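# Lay the towel flat beside the basket with two arms

## Task

Get the towel lying flat on the table as a single layer, with at least one finger-width of margin from the table edge, at least two finger-widths from the basket's rim, and more than a hand-width from the column of either arm. The basket must end up standing upright with its entire base on the table, no more than three finger-widths from its starting spot and turned roughly as before. At the end, open the grippers and pull the arms away. Anything that stays in place only because the robot is holding it does not count.

## Robot and tools

SETUP. Two arms, left_arm and right_arm, each a six-joint arm with a parallel gripper. All positions use one scene frame: origin on the table top midway between the arms, +x pointing out over the table, +z up, and left_arm on the +y side. The words left and right are arm names only and say nothing about image sides. Arm roots: left_arm at (-0.024, +0.309, 0) m, right_arm at (-0.021, -0.232, 0) m, both turned slightly about z. Cameras, all 504x504: cam_head_left, cam_head_right, cam_high, cam_left_wrist, cam_right_wrist. Their calibrations are approximate.

THE ROW. Every motion command is built from a row of 14 numbers, each in [-1, 1]. The row always covers both arms, even when only one arm moves. The first 7 are left_arm: six joint values, then the gripper opening. The last 7 are the same for right_arm. Joint order inside each arm is unusual: waist (joint1), elbow (joint3), shoulder (joint2), wrist pitch (joint4), wrist roll (joint6), wrist yaw (joint5). Every per-joint list in the results uses this same order.

Joint values are scaled offsets, not absolute angles. A value of 1.0 equals 1.202 rad for the waist, 1.258 for the shoulder, 1.238 for the elbow, 2.073 for wrist pitch, and 2.022 for wrist yaw and wrist roll. The opening is absolute: +1 is fully open and -1 is closed. Stated joint ranges in rad: waist -2.618 to 3.054, shoulder 0.000 to 3.142, elbow 0.000 to 3.142, wrist pitch -1.571 to 1.571, wrist yaw -1.571 to 1.571, wrist roll -2.094 to 2.094. An action asking any joint to go more than 0.036 rad beyond its range is rejected for both arms. If the first action of a call fails that check, or any action is malformed, nothing in the call runs. A row may carry 12 optional extra numbers from 0 to 1. These are stiffness scales, left_arm's six joints then right_arm's six. Each one stays in force until replaced.

TOOLS.
execute_actions(actions): a list of actions. Each action is a table of up to 15 rows, and each row lasts one 1/30 s step. A table with fewer rows repeats its last row, so every action takes 0.5 s. Joint offsets are counted from the joint angles when that action starts, not from the previous row. An empty list simply returns the current state and images.
move(target, speed, blocking): target is one row. Its offsets are measured from the Joint positions in the most recent result that printed them. All joints of both arms travel in step toward that goal, so the hand follows a curve. Paths last 0.5 to 10 s. speed (rad/s, 0.01 to 2, default 0.5) caps the joint with the longest way to go. The fingers get their opening at the start. Moves do not avoid obstacles or the other arm. With blocking=false you get a reply after 0.5 s. After that, execute_actions and further moves are refused until wait or stop shows the move has ended.
wait(seconds): 0 to 10. Holds the last command, or lets a running move continue.
stop(): brakes a running move. A faster move needs more room to stop.
zoom_image(camera, region): region [x0, y0, x1, y1] in pixels of that camera's last image, with (0,0) at top-left, at most 504x504.
read_manual(section): licence texts only.
finished_scene(scene): ends scene 1 or 2 for good and reports success.

RESULTS. The state line gives each gripper's end_effector_position (m) and end_effector_quat_wxyz in the scene frame. That point sits between the finger pads, about 1 cm behind the tips. Fingers point along the gripper's +z and close along its y. The reported hand position can be off, more so at long reach. Joint positions and Joint velocities list each arm's six joints (rad, rad/s) followed by the pad gap (m; 0.094 when fully open). Joint targets shows what the joints are currently being driven toward. grip_measured is the opening on the command scale, and each gripper may read about 1 mm off. Other lines: joint sent to its limit; joint command not followed (a clearance check altered targets); FAULT; MOTOR HOT. After a move there is a move: line giving the ending (done, off_target, moving, held, fault), limits=held or limits=none, and the joint farthest from its target on each arm.

MOTION NOTES. Joint speed is capped. Each step, the target may lead the measured angle by at most 0.202 rad (waist), 0.258 (shoulder), 0.238 (elbow), 0.573 (wrist pitch) or 0.522 (wrist roll and yaw). Targets that would shift the hand more than 70 mm in one step are scaled back. Large changes therefore take several actions, and an unfinished change must be commanded again. Arms fed zero offsets can slowly sag. To hold a pose, first send offsets back to the desired angles, then send zeros, and push further if a joint still falls short.

GRIPPING. To hold something, keep the commanded opening below grip_measured. About 0.03 below gives a firm grip; a smaller gap grips more lightly. Cloth thinner than about 2 mm is squeezed less hard. Held items may get short tugs.

AVOID. Do not push or drop anything off the table. Do not let the arms collide or press on each other. Avoid fast impacts and hard shoves, since contact force grows with speed and with how far the target lies past the contact. Do not hold loads for long: motors warn at 75 °C, stop the arm for 10 s at 90 °C, and drop it at 100 °C. Finish by releasing the towel and retracting both arms, then call finished_scene.

Each tool is called after "Request:" as name([rows], argument=value, ...), one row to a line, values as JSON.

## Session

Request:
execute_actions(actions=[])

Scene clock: 0.00 s.
left_arm: end_effector_position=(+0.4563, +0.2011, +0.3979) grip_measured=+1.000 end_effector_quat_wxyz=(+0.476, +0.495, +0.624, +0.374) | right_arm: end_effector_position=(+0.1114, -0.0078, +0.1263) grip_measured=+1.000 end_effector_quat_wxyz=(-0.366, +0.532, -0.604, -0.466)
Joint names: [waist, elbow, shoulder, wrist pitch, wrist roll, wrist yaw]
Joint positions: left_arm=[-0.276  1.668  1.574 -0.381  1.244 -0.321  0.094] | right_arm=[ 0.529  0.305  0.997 -0.119 -0.582 -1.147  0.094]
Joint velocities: left_arm=[ 0.002  0.012  0.007 -0.037  0.095  0.037  0.   ] | right_arm=[ 0.017  0.007 -0.017  0.051 -0.081 -0.007  0.   ]
Motor temperatures (°C, as the motors report them): left_arm=[25 24 23 26 22 24] | right_arm=[21 24 23 24 25 23]
Joint targets: left_arm=[-0.275 1.682 1.559 -0.372 1.239 -0.321] | right_arm=[0.529 0.317 0.990 -0.115 -0.585 -1.160]
Joint stiffness scale: left_arm=[1. 1. 1. 1. 1. 1.] | right_arm=[1. 1. 1. 1. 1. 1.]

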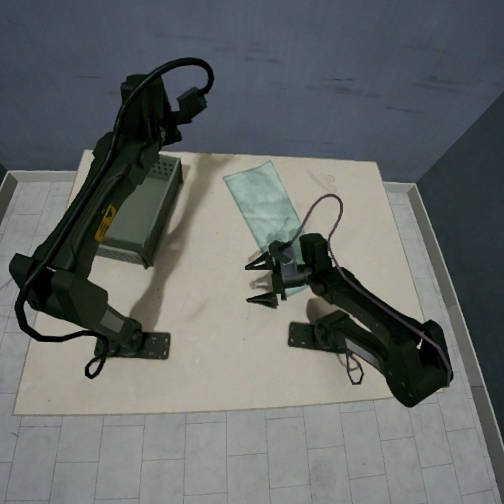

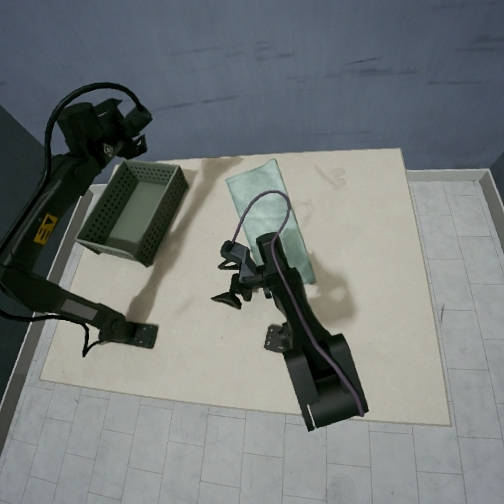

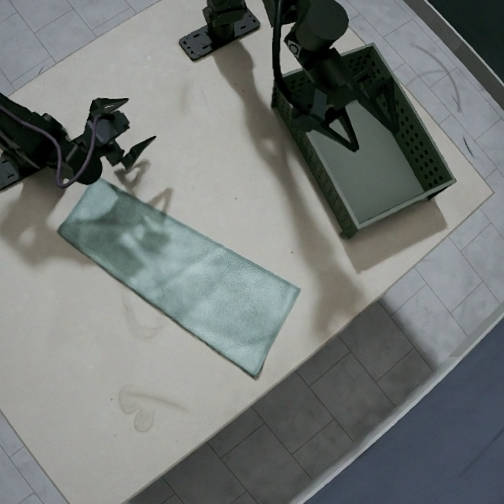

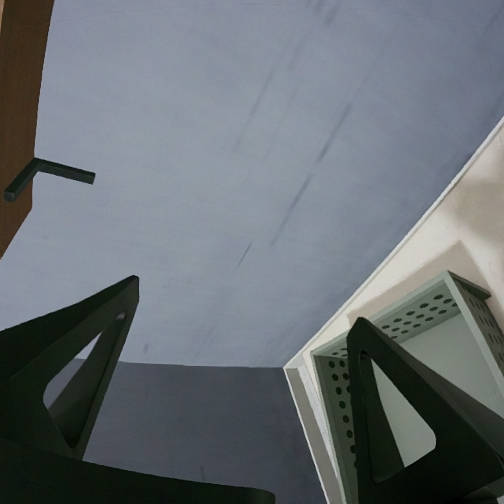

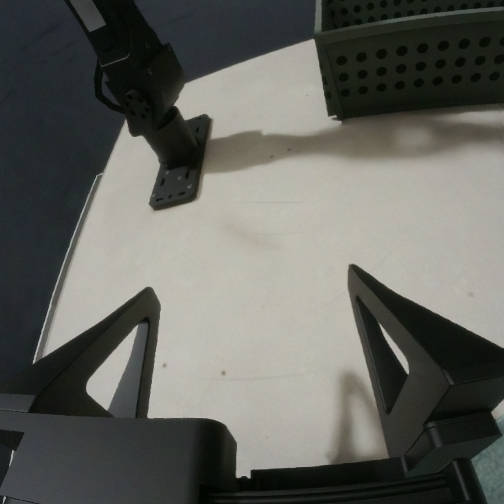

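Request:
zoom_image(camera="cam_high", region=[40, 160, 320, 400])

Request:
zoom_image(camera="cam_head_left", region=[200, 140, 340, 310])

Region (40, 160, 320, 400) of cam_high's 504x504 image, scaled by 1.800, with more detail than that image has; it fills the top 432 rows of this view, and the rest is white.

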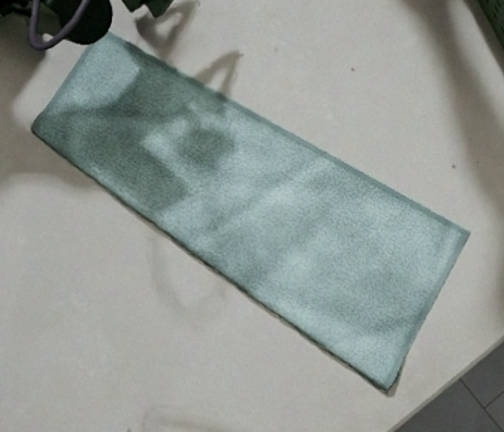

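Region (200, 140, 340, 310) of cam_head_left's 504x504 image, scaled by 2.965, with more detail than that image has; it fills the left 415 columns of this view, and the rest is white.

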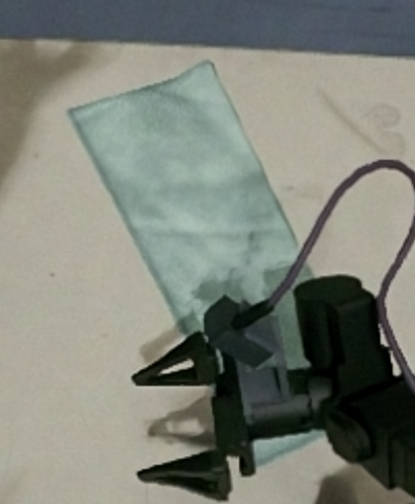

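Request:
move(target=[-0.024,0.509,0.540,-0.272,-0.615,0.159,1,-0.939,0.561,0.002,-0.329,0.288,0.567,1], speed=1.0)

Scene clock: 122.20 s.
left_arm: end_effector_position=(+0.5225, +0.1080, +0.1769) grip_measured=+1.000 end_effector_quat_wxyz=(+0.305, +0.173, +0.935, -0.050) | right_arm: end_effector_position=(+0.1920, -0.4316, +0.2119) grip_measured=+1.000 end_effector_quat_wxyz=(+0.341, +0.341, +0.866, -0.134)
Joint names: [waist, elbow, shoulder, wrist pitch, wrist roll, wrist yaw]
Joint positions: left_arm=[-0.294  2.263  2.273 -0.933  0.01  -0.007  0.094] | right_arm=[-0.59   0.971  0.997 -0.795 -0.008 -0.009  0.094]
Joint velocities: left_arm=[ 0.012  0.007 -0.007  0.007  0.007 -0.037  0.   ] | right_arm=[-0.037 -0.007 -0.002  0.007  0.022 -0.051  0.   ]
Motor temperatures (°C, as the motors report them): left_arm=[25 26 25 35 22 24] | right_arm=[21 26 23 29 25 23]
Joint targets: left_arm=[-0.304 2.298 2.253 -0.945 0.000 0.000] | right_arm=[-0.600 0.999 0.999 -0.801 0.000 -0.001]
Joint stiffness scale: left_arm=[1. 1. 1. 1. 1. 1.] | right_arm=[1. 1. 1. 1. 1. 1.]
move: off_target (left_arm, right_arm); limits=none; left_arm: farthest joint: the elbow, 0.035 radians from its target (0.630 radians at the start); right_arm: farthest joint: the elbow, 0.029 radians from its target (0.694 radians at the start)
camera_calibration (this result's frames):
cam_left_wrist: T_world_to_cam=[[-0.147876, -0.986009, 0.0769391, 0.168553], [-0.988983, 0.146895, -0.0182902, 0.52588], [0.00673233, -0.0787961, -0.996868, 0.295242], [0, 0, 0, 1]] pos_world=[0.543023, 0.11221, 0.290968]
cam_right_wrist: T_world_to_cam=[[-0.759374, -0.63943, -0.120331, -0.106656], [-0.634664, 0.768683, -0.0795479, 0.488671], [0.143362, 0.0159633, -0.989542, 0.318666], [0, 0, 0, 1]] pos_world=[0.183466, -0.448919, 0.341372]

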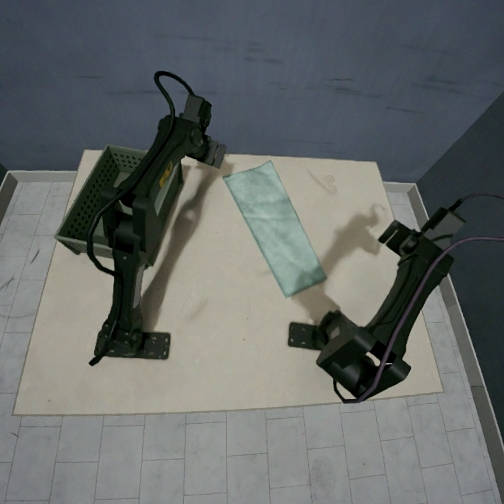

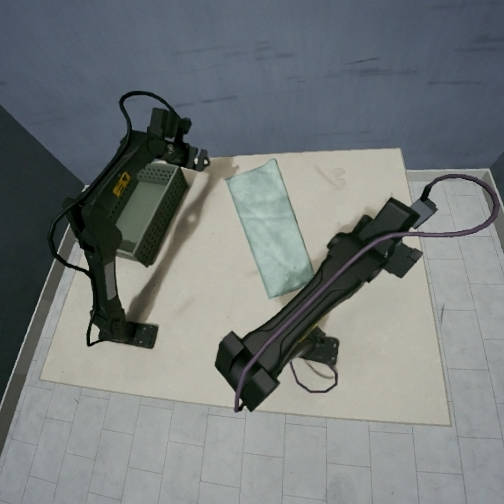

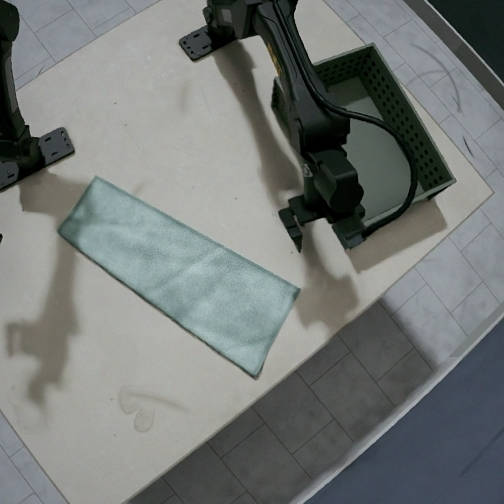

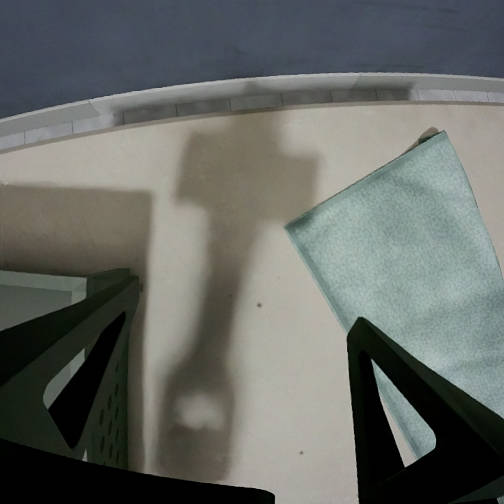

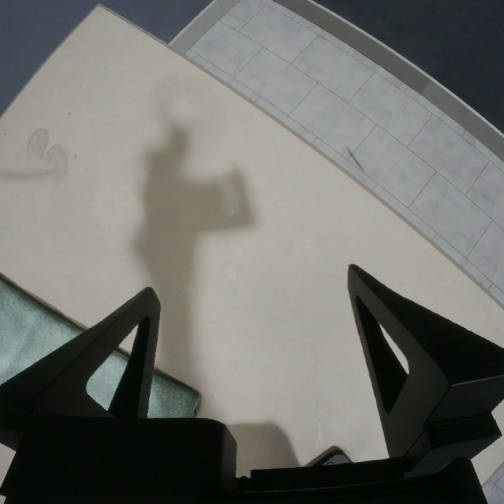

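Request:
zoom_image(camera="cam_left_wrist", region=[340, 100, 504, 260])

Request:
zoom_image(camera="cam_high", region=[40, 160, 320, 400])

Request:
zoom_image(camera="cam_right_wrist", region=[0, 260, 240, 440])

Region (340, 100, 504, 260) of cam_left_wrist's 504x504 image, scaled by 3.073, with more detail than that image has; it fills the top 492 rows of this view, and the rest is white.

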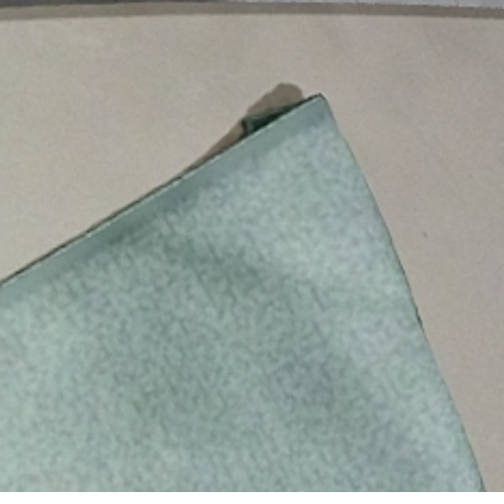

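Region (40, 160, 320, 400) of cam_high's 504x504 image, scaled by 1.800, with more detail than that image has; it fills the top 432 rows of this view, and the rest is white.

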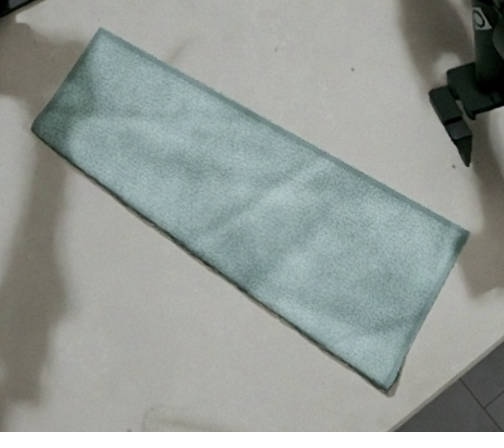

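Region (0, 260, 240, 440) of cam_right_wrist's 504x504 image, scaled by 2.100, with more detail than that image has; it fills the top 378 rows of this view, and the rest is white.

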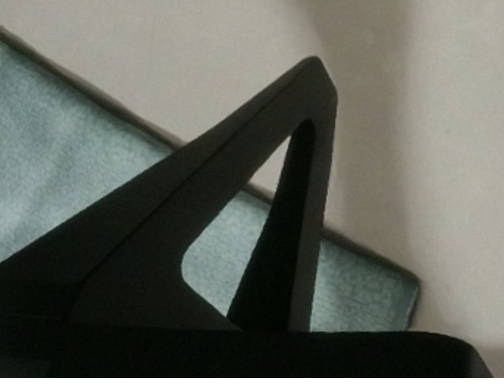

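Request:
move(target=[-0.067,-0.037,0.180,0.209,-0.005,0.003,0.06,1.0,-0.153,0.189,-0.144,-0.33,0.004,0.06], speed=1.0)

Request:
move(target=[0,0.028,-0.016,0,0,0,0.06,0.09,0.02,0,0,0,0,0.06], speed=0.5)

Scene clock: 224.47 s.
left_arm: end_effector_position=(+0.5732, +0.0384, +0.0784) grip_measured=+0.063 end_effector_quat_wxyz=(+0.360, +0.201, +0.908, -0.073) | right_arm: end_effector_position=(+0.1508, -0.1516, +0.0689) grip_measured=+0.062 end_effector_quat_wxyz=(+0.024, -0.520, +0.854, -0.002)
Joint names: [waist, elbow, shoulder, wrist pitch, wrist roll, wrist yaw]
Joint positions: left_arm=[-0.367  2.222  2.515 -0.526  0.01  -0.007  0.05 ] | right_arm=[ 0.601  0.787  1.227 -1.083 -0.666 -0.001  0.05 ]
Joint velocities: left_arm=[-0.007  0.002 -0.017  0.037  0.007  0.007  0.001] | right_arm=[-0.007 -0.007 -0.022 -0.051 -0.051 -0.11  -0.   ]
Motor temperatures (°C, as the motors report them): left_arm=[25 27 29 34 22 24] | right_arm=[21 27 23 31 25 23]
Joint targets: left_arm=[-0.375 2.218 2.499 -0.499 0.000 -0.001] | right_arm=[0.612 0.781 1.234 -1.094 -0.675 -0.000]
Joint stiffness scale: left_arm=[1. 1. 1. 1. 1. 1.] | right_arm=[1. 1. 1. 1. 1. 1.]
move: off_target (left_arm); limits=none; left_arm: farthest joint: the wrist pitch, 0.026 radians from its target (0.433 radians at the start); right_arm: farthest joint: the waist, 0.011 radians from its target (1.202 radians at the start)
camera_calibration (this result's frames):
cam_left_wrist: T_world_to_cam=[[-0.228588, -0.968117, 0.10245, 0.158533], [-0.967072, 0.213718, -0.138189, 0.578717], [0.111887, -0.130664, -0.985093, 0.132063], [0, 0, 0, 1]] pos_world=[0.581123, 0.0470523, 0.193825]
cam_right_wrist: T_world_to_cam=[[0.798643, -0.601599, 0.0157475, -0.214732], [-0.496875, -0.644403, 0.581257, -0.044644], [-0.339536, -0.472042, -0.813567, 0.165253], [0, 0, 0, 1]] pos_world=[0.205422, -0.0799451, 0.163776]

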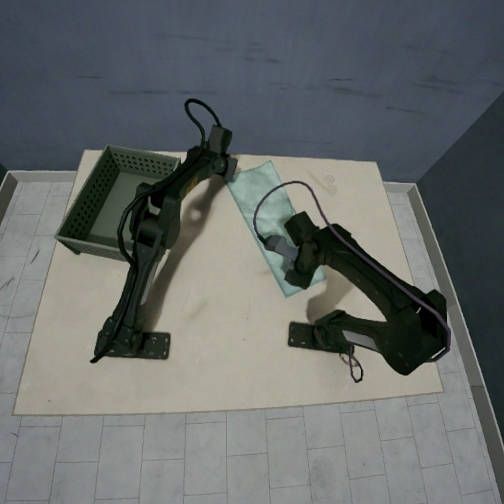

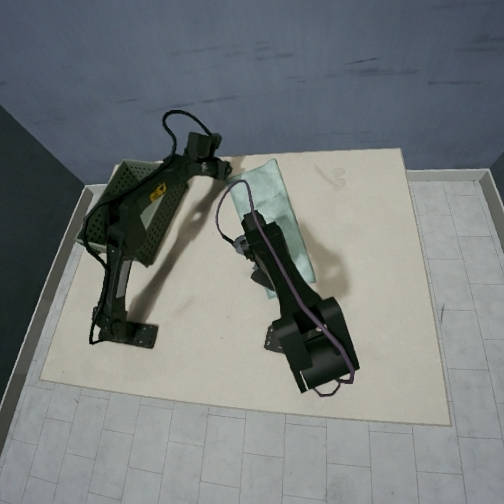

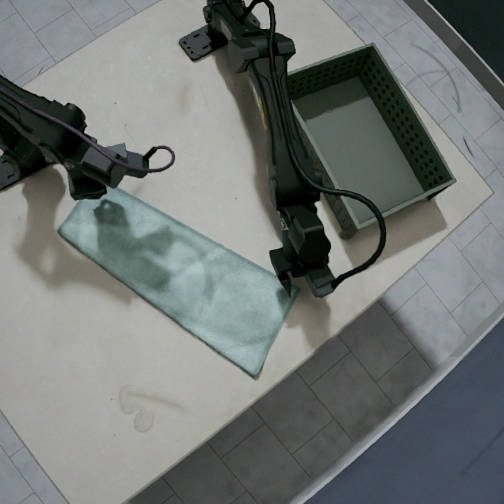

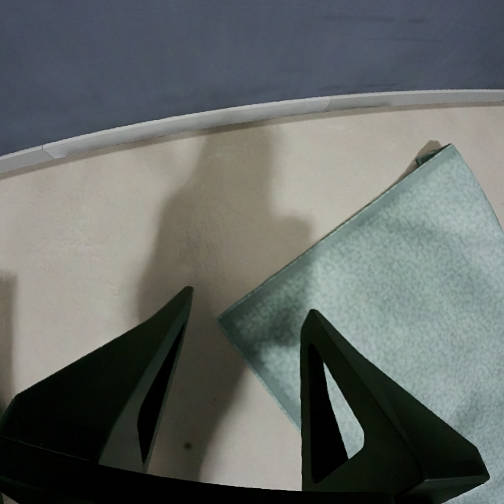

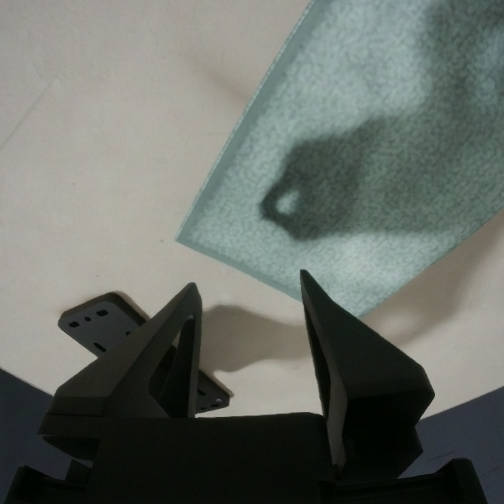

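Scene clock: 225.20 s.
left_arm: end_effector_position=(+0.5730, +0.0385, +0.0755) grip_measured=+0.063 end_effector_quat_wxyz=(+0.358, +0.201, +0.909, -0.073) | right_arm: end_effector_position=(+0.1425, -0.1357, +0.0689) grip_measured=+0.062 end_effector_quat_wxyz=(+0.024, -0.561, +0.828, -0.002)
Joint names: [waist, elbow, shoulder, wrist pitch, wrist roll, wrist yaw]
Joint positions: left_arm=[-0.367  2.222  2.52  -0.526  0.01  -0.007  0.05 ] | right_arm=[ 0.697  0.787  1.227 -1.083 -0.666  0.     0.05 ]
Joint velocities: left_arm=[-0.002 -0.022  0.002 -0.022 -0.051 -0.007  0.002] | right_arm=[ 0.022 -0.017  0.007 -0.022  0.022 -0.037 -0.001]
Motor temperatures (°C, as the motors report them): left_arm=[25 27 29 34 22 24] | right_arm=[21 27 23 31 25 23]
Joint targets: left_arm=[-0.367 2.257 2.495 -0.526 0.010 -0.007] | right_arm=[0.709 0.812 1.227 -1.083 -0.666 -0.001]
Joint stiffness scale: left_arm=[1. 1. 1. 1. 1. 1.] | right_arm=[1. 1. 1. 1. 1. 1.]
move: off_target (left_arm, right_arm); limits=none; left_arm: farthest joint: the elbow, 0.034 radians from its target (0.034 radians at the start); right_arm: farthest joint: the elbow, 0.025 radians from its target (0.025 radians at the start)
camera_calibration (this result's frames):
cam_left_wrist: T_world_to_cam=[[-0.228164, -0.968312, 0.101555, 0.1587], [-0.967638, 0.213977, -0.133755, 0.578109], [0.107786, -0.128786, -0.985797, 0.131559], [0, 0, 0, 1]] pos_world=[0.58143, 0.0469121, 0.190899]
cam_right_wrist: T_world_to_cam=[[0.852649, -0.522204, 0.0170878, -0.195503], [-0.433223, -0.688322, 0.581835, -0.0536053], [-0.292075, -0.503504, -0.813128, 0.158869], [0, 0, 0, 1]] pos_world=[0.189874, -0.0589991, 0.163711]

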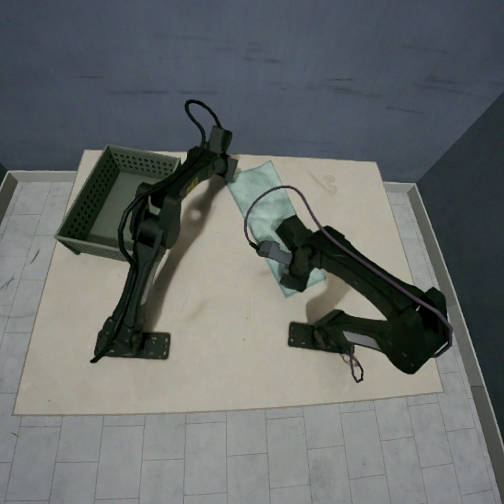

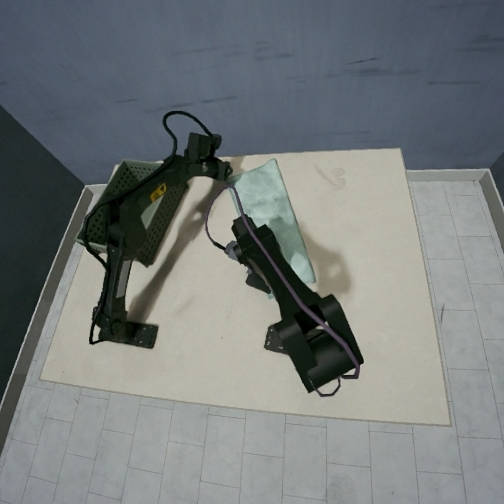

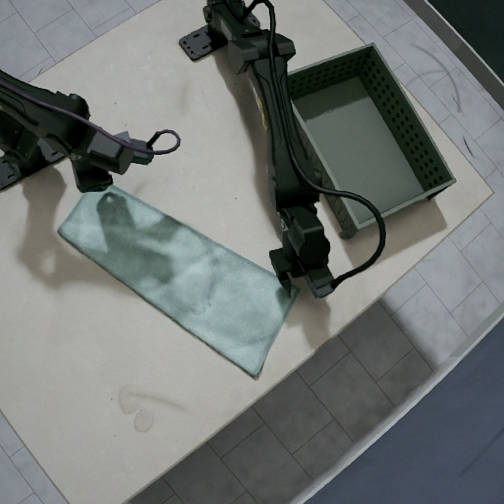

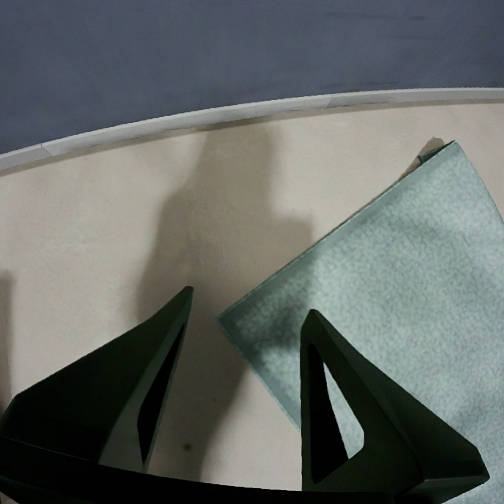

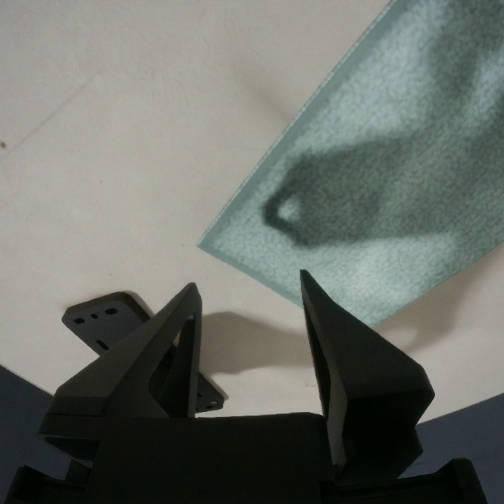

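Request:
move(target=[0,-0.076,0.01,0.032,0,0,0.06,0.072,-0.152,0.031,0.087,0.025,0,0.06], speed=0.3)

Scene clock: 248.60 s.
left_arm: end_effector_position=(+0.5617, +0.0437, +0.0317) grip_measured=+0.063 end_effector_quat_wxyz=(+0.326, +0.204, +0.921, -0.066) | right_arm: end_effector_position=(+0.1169, -0.1363, +0.0201) grip_measured=+0.062 end_effector_quat_wxyz=(-0.003, -0.574, +0.819, -0.000)
Joint names: [waist, elbow, shoulder, wrist pitch, wrist roll, wrist yaw]
Joint positions: left_arm=[-0.367  2.136  2.544 -0.484  0.01  -0.007  0.05 ] | right_arm=[ 0.771  0.605  1.258 -0.924 -0.624  0.     0.05 ]
Joint velocities: left_arm=[ 0.002  0.002  0.012 -0.007 -0.051 -0.051 -0.   ] | right_arm=[-0.007  0.002  0.017 -0.007  0.037 -0.037  0.   ]
Motor temperatures (°C, as the motors report them): left_arm=[25 27 31 34 22 24] | right_arm=[21 27 24 29 25 23]
Joint targets: left_arm=[-0.367 2.128 2.532 -0.459 0.010 -0.007] | right_arm=[0.783 0.599 1.266 -0.903 -0.615 0.000]
Joint stiffness scale: left_arm=[1. 1. 1. 1. 1. 1.] | right_arm=[1. 1. 1. 1. 1. 1.]
move: off_target (left_arm, right_arm); limits=none; left_arm: farthest joint: the wrist pitch, 0.025 radians from its target (0.066 radians at the start); right_arm: farthest joint: the wrist pitch, 0.021 radians from its target (0.181 radians at the start)
camera_calibration (this result's frames):
cam_left_wrist: T_world_to_cam=[[-0.222248, -0.971021, 0.0878888, 0.162814], [-0.973906, 0.216847, -0.0669635, 0.561461], [0.0459645, -0.100478, -0.993877, 0.124018], [0, 0, 0, 1]] pos_world=[0.577295, 0.0488054, 0.146547]
cam_right_wrist: T_world_to_cam=[[0.869328, -0.494166, -0.00826829, -0.170778], [-0.383355, -0.684762, 0.619791, -0.0427505], [-0.311941, -0.535632, -0.784724, 0.108817], [0, 0, 0, 1]] pos_world=[0.166019, -0.0553808, 0.110476]

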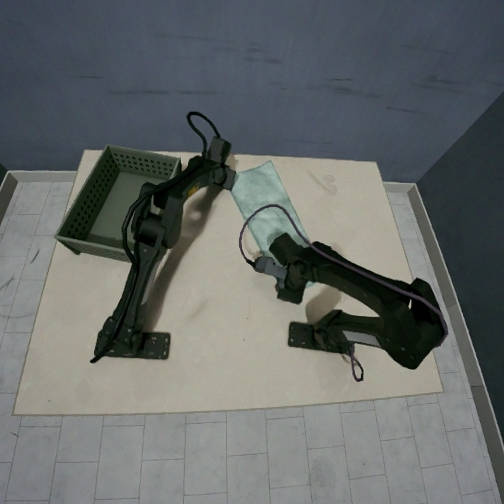

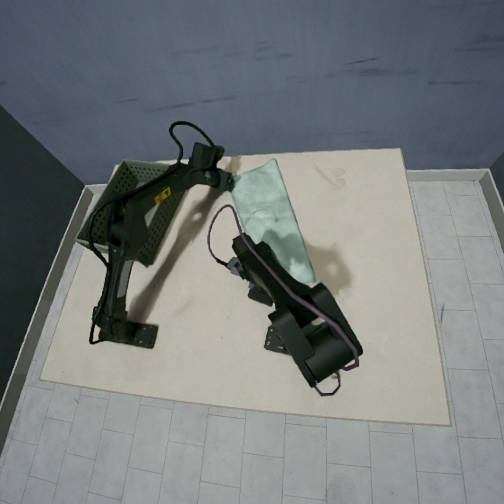

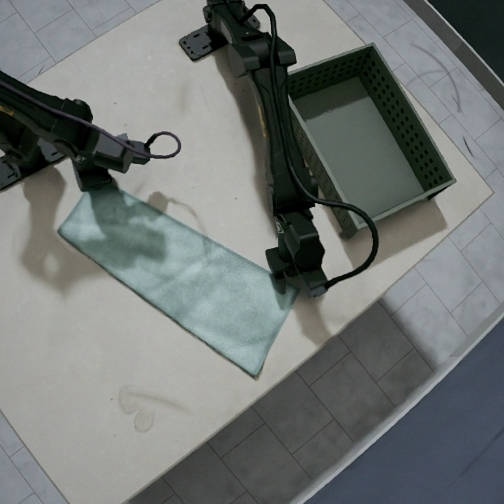

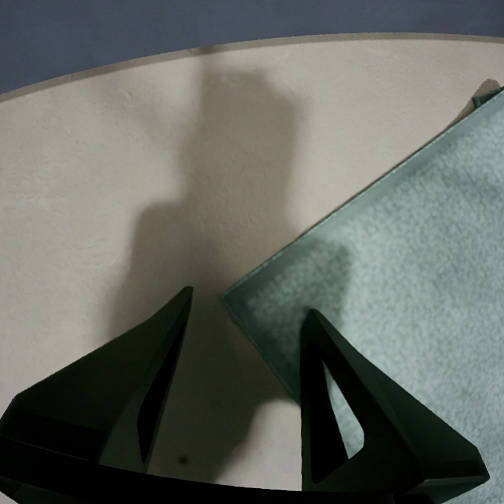

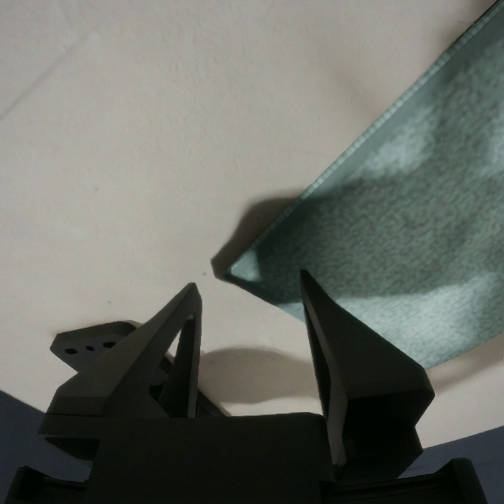

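Request:
move(target=[0,0,0.016,0.012,0,0,0.06,0,-0.033,0.029,0.043,0,0,0.06], speed=0.1)

Scene clock: 262.20 s.
left_arm: end_effector_position=(+0.5649, +0.0422, +0.0291) grip_measured=+0.063 end_effector_quat_wxyz=(+0.332, +0.204, +0.918, -0.067) | right_arm: end_effector_position=(+0.1187, -0.1350, +0.0094) grip_measured=+0.062 end_effector_quat_wxyz=(+0.000, -0.574, +0.819, -0.000)
Joint names: [waist, elbow, shoulder, wrist pitch, wrist roll, wrist yaw]
Joint positions: left_arm=[-0.367  2.136  2.554 -0.461  0.01  -0.007  0.05 ] | right_arm=[ 0.771  0.575  1.284 -0.861 -0.624  0.     0.05 ]
Joint velocities: left_arm=[ 0.002  0.002  0.002 -0.022  0.022  0.007  0.   ] | right_arm=[ 0.002 -0.002  0.002  0.022 -0.022 -0.066  0.001]
Motor temperatures (°C, as the motors report them): left_arm=[25 27 31 35 22 24] | right_arm=[21 26 24 29 25 23]
Joint targets: left_arm=[-0.367 2.136 2.564 -0.460 0.010 -0.007] | right_arm=[0.771 0.564 1.295 -0.835 -0.624 0.000]
Joint stiffness scale: left_arm=[1. 1. 1. 1. 1. 1.] | right_arm=[1. 1. 1. 1. 1. 1.]
move: off_target (right_arm); limits=none; left_arm: farthest joint: the shoulder, 0.011 radians from its target (0.020 radians at the start); right_arm: farthest joint: the wrist pitch, 0.026 radians from its target (0.089 radians at the start)
camera_calibration (this result's frames):
cam_left_wrist: T_world_to_cam=[[-0.2233, -0.970539, 0.0905039, 0.162826], [-0.973042, 0.216452, -0.0796134, 0.564631], [0.0576782, -0.105842, -0.992709, 0.114717], [0, 0, 0, 1]] pos_world=[0.579151, 0.0479552, 0.144096]
cam_right_wrist: T_world_to_cam=[[0.869178, -0.494472, -0.00525112, -0.171866], [-0.387119, -0.687004, 0.614951, -0.0344046], [-0.307683, -0.532469, -0.788548, 0.101572], [0, 0, 0, 1]] pos_world=[0.167316, -0.0545349, 0.100349]

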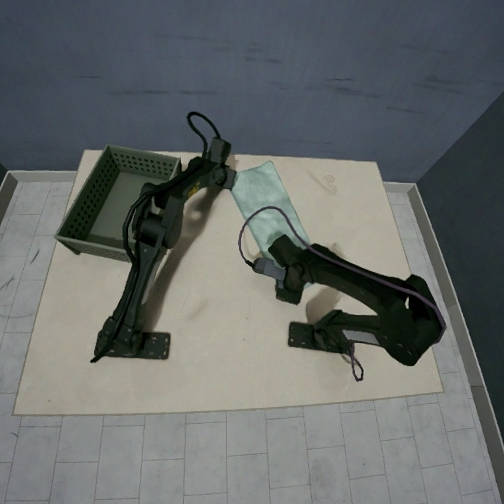

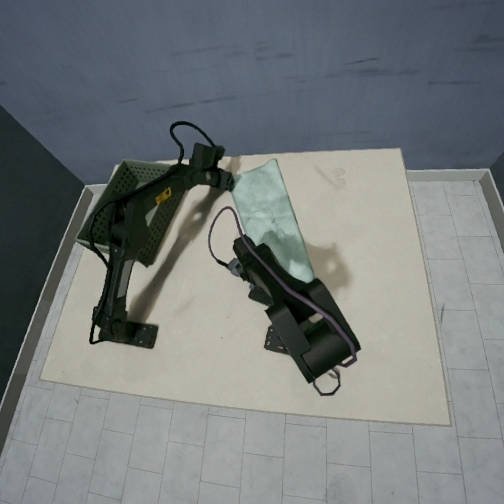

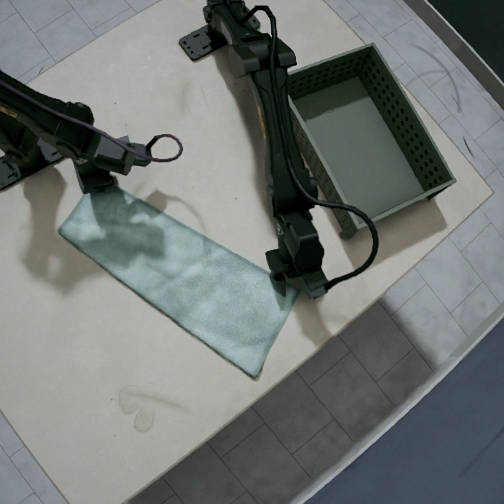

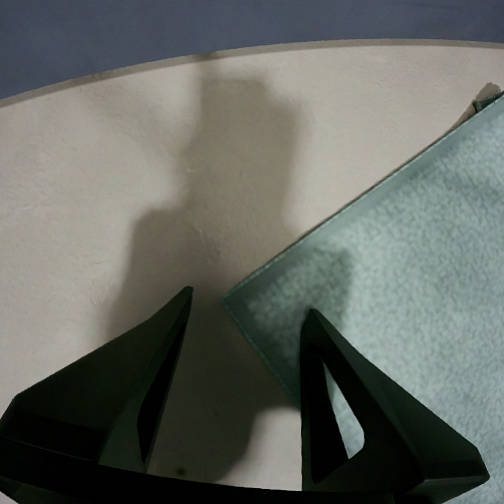

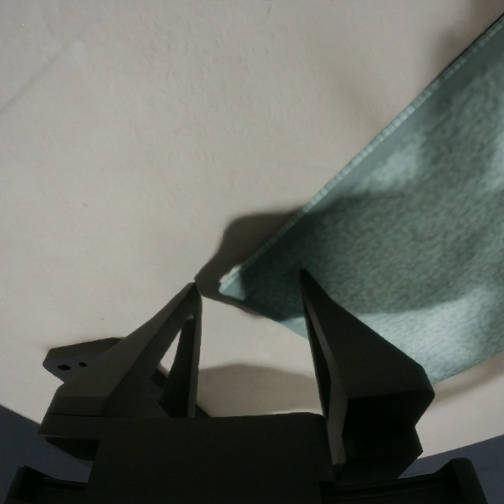

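Request:
execute_actions([
  [[0,0,0.008,0,0,0,-0.05,0,-0.009,0.009,0.006,0,0,-0.05],[0,0,0.008,0,0,0,-0.1,0,-0.009,0.009,0.006,0,0,-0.1],[0,0,0.008,0,0,0,-0.15,0,-0.009,0.009,0.006,0,0,-0.15],[0,0,0.008,0,0,0,-0.2,0,-0.009,0.009,0.006,0,0,-0.2],[0,0,0.008,0,0,0,-0.25,0,-0.009,0.009,0.006,0,0,-0.25],[0,0,0.008,0,0,0,-0.3,0,-0.009,0.009,0.006,0,0,-0.3],[0,0,0.008,0,0,0,-0.35,0,-0.009,0.009,0.006,0,0,-0.35],[0,0,0.008,0,0,0,-0.4,0,-0.009,0.009,0.006,0,0,-0.4],[0,0,0.008,0,0,0,-0.45,0,-0.009,0.009,0.006,0,0,-0.45],[0,0,0.008,0,0,0,-0.5,0,-0.009,0.009,0.006,0,0,-0.5],[0,0,0.008,0,0,0,-0.55,0,-0.009,0.009,0.006,0,0,-0.55],[0,0,0.008,0,0,0,-0.6,0,-0.009,0.009,0.006,0,0,-0.6],[0,0,0.008,0,0,0,-0.65,0,-0.009,0.009,0.006,0,0,-0.65],[0,0,0.008,0,0,0,-0.7,0,-0.009,0.009,0.006,0,0,-0.7],[0,0,0.008,0,0,0,-0.7,0,-0.009,0.009,0.006,0,0,-0.7]],
])

Scene clock: 278.80 s.
left_arm: end_effector_position=(+0.5648, +0.0414, +0.0293) grip_measured=-0.691 end_effector_quat_wxyz=(+0.332, +0.204, +0.918, -0.070) | right_arm: end_effector_position=(+0.1202, -0.1350, +0.0094) grip_measured=-0.692 end_effector_quat_wxyz=(+0.003, -0.574, +0.819, -0.002)
Joint names: [waist, elbow, shoulder, wrist pitch, wrist roll, wrist yaw]
Joint positions: left_arm=[-0.367  2.136  2.554 -0.46   0.01  -0.002  0.014] | right_arm=[ 0.771  0.575  1.284 -0.856 -0.624  0.005  0.014]
Joint velocities: left_arm=[-0.002  0.002 -0.007 -0.037  0.095 -0.022 -0.011] | right_arm=[ 0.017 -0.002  0.007 -0.007 -0.022  0.051 -0.01 ]
Motor temperatures (°C, as the motors report them): left_arm=[25 26 30 35 22 24] | right_arm=[21 26 24 29 25 23]
Joint targets: left_arm=[-0.367 2.136 2.564 -0.462 0.010 -0.007] | right_arm=[0.771 0.563 1.295 -0.849 -0.624 0.000]
Joint stiffness scale: left_arm=[1. 1. 1. 1. 1. 1.] | right_arm=[1. 1. 1. 1. 1. 1.]
camera_calibration (this result's frames):
cam_left_wrist: T_world_to_cam=[[-0.226095, -0.969543, 0.0941698, 0.163399], [-0.97244, 0.219, -0.0799998, 0.564257], [0.05694, -0.109662, -0.992337, 0.115377], [0, 0, 0, 1]] pos_world=[0.57908, 0.0475025, 0.144246]
cam_right_wrist: T_world_to_cam=[[0.869186, -0.494485, 0.00103918, -0.173202], [-0.391227, -0.686395, 0.613029, -0.0332265], [-0.30242, -0.533242, -0.79006, 0.101319], [0, 0, 0, 1]] pos_world=[0.168187, -0.0544245, 0.100597]

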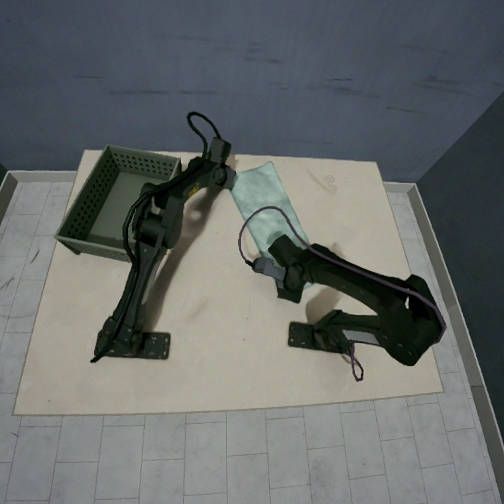

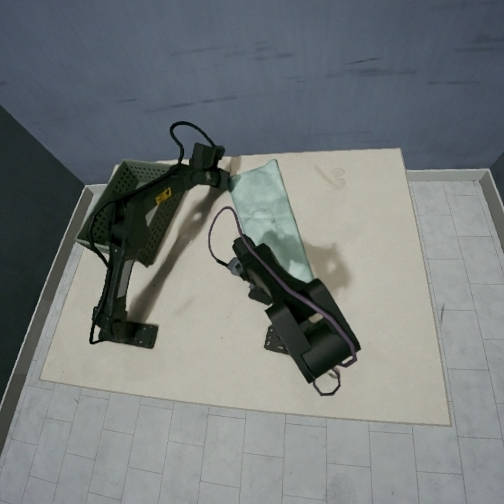

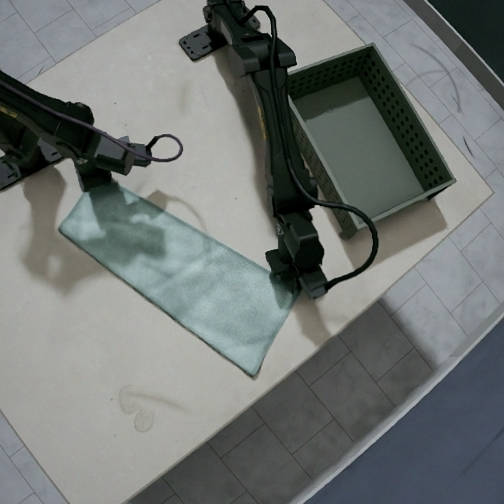

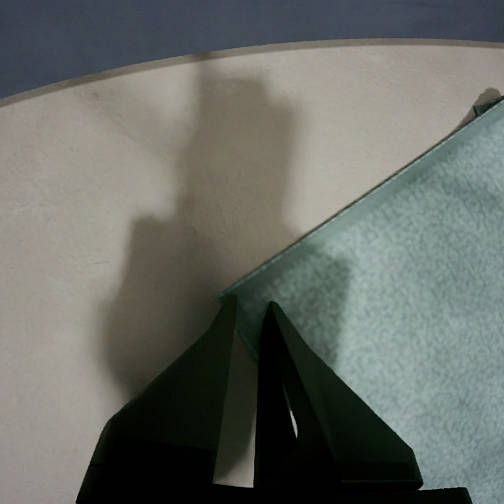

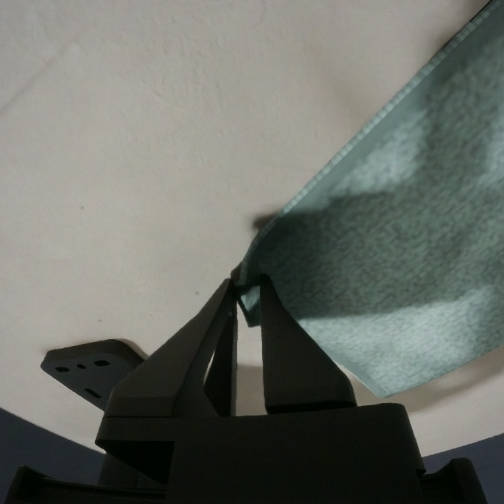

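Request:
move(target=[0,0,-0.035,-0.01,-0.11,0,0.06,0,-0.009,0.009,0,0,0,-1], speed=0.3)

Scene clock: 288.43 s.
left_arm: end_effector_position=(+0.5641, +0.0417, +0.0335) grip_measured=+0.057 end_effector_quat_wxyz=(+0.323, +0.106, +0.935, -0.105) | right_arm: end_effector_position=(+0.1207, -0.1354, +0.0094) grip_measured=-0.955 end_effector_quat_wxyz=(+0.003, -0.574, +0.819, -0.004)
Joint names: [waist, elbow, shoulder, wrist pitch, wrist roll, wrist yaw]
Joint positions: left_arm=[-0.367  2.136  2.545 -0.468 -0.204 -0.002  0.05 ] | right_arm=[ 0.771  0.575  1.284 -0.856 -0.624  0.008  0.002]
Joint velocities: left_arm=[-0.007 -0.012 -0.007  0.051 -0.051 -0.051 -0.   ] | right_arm=[-0.002  0.002  0.002 -0.007 -0.022  0.066  0.001]
Motor temperatures (°C, as the motors report them): left_arm=[25 26 30 35 22 24] | right_arm=[21 26 24 29 25 23]
Joint targets: left_arm=[-0.367 2.136 2.510 -0.481 -0.213 -0.002] | right_arm=[0.771 0.563 1.295 -0.857 -0.624 0.005]
Joint stiffness scale: left_arm=[1. 1. 1. 1. 1. 1.] | right_arm=[1. 1. 1. 1. 1. 1.]
move: off_target (left_arm); limits=none; left_arm: farthest joint: the shoulder, 0.035 radians from its target (0.044 radians at the start); right_arm: farthest joint: the shoulder, 0.012 radians from its target (0.012 radians at the start)
camera_calibration (this result's frames):
cam_left_wrist: T_world_to_cam=[[-0.0573178, -0.973042, 0.223392, 0.0637615], [-0.997916, 0.0491951, -0.0417625, 0.584011], [0.0296468, -0.22532, -0.973834, 0.139237], [0, 0, 0, 1]] pos_world=[0.582321, 0.0646851, 0.14574]
cam_right_wrist: T_world_to_cam=[[0.869169, -0.494495, 0.00445874, -0.173867], [-0.392814, -0.684912, 0.613672, -0.0329205], [-0.300404, -0.535136, -0.789548, 0.100758], [0, 0, 0, 1]] pos_world=[0.168456, -0.0546046, 0.100531]

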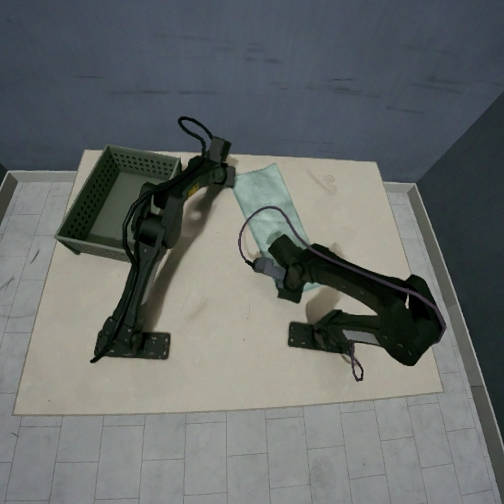

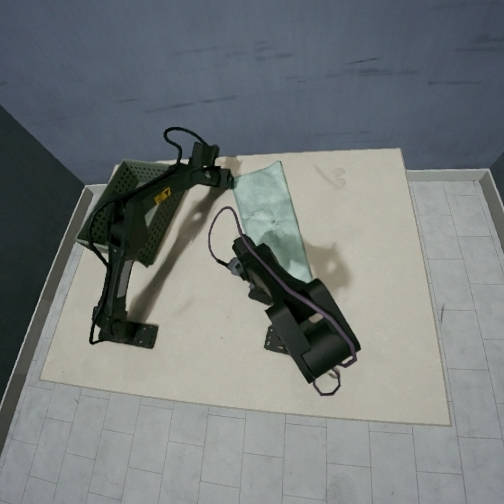

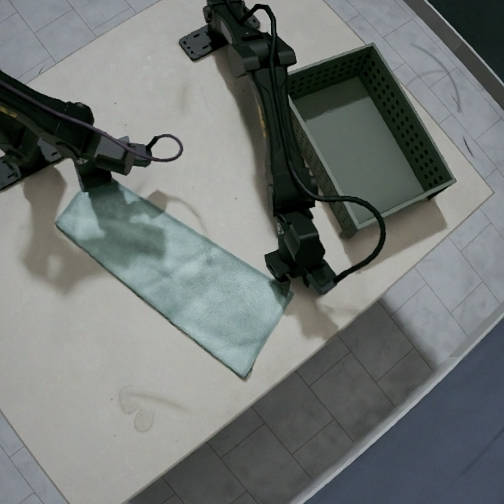

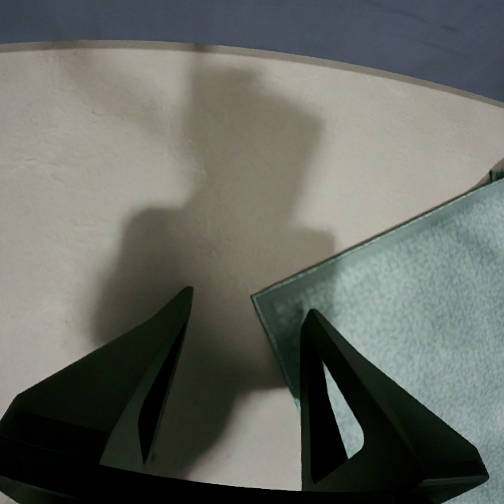

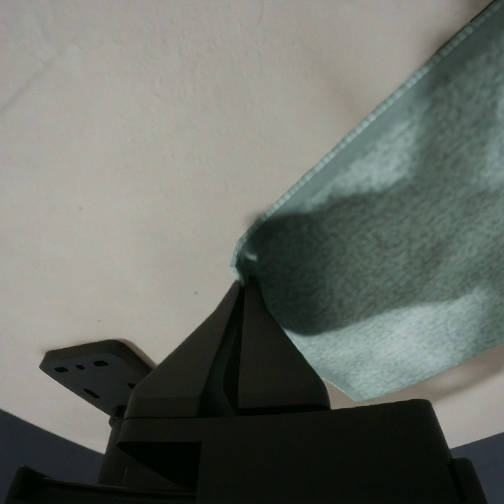

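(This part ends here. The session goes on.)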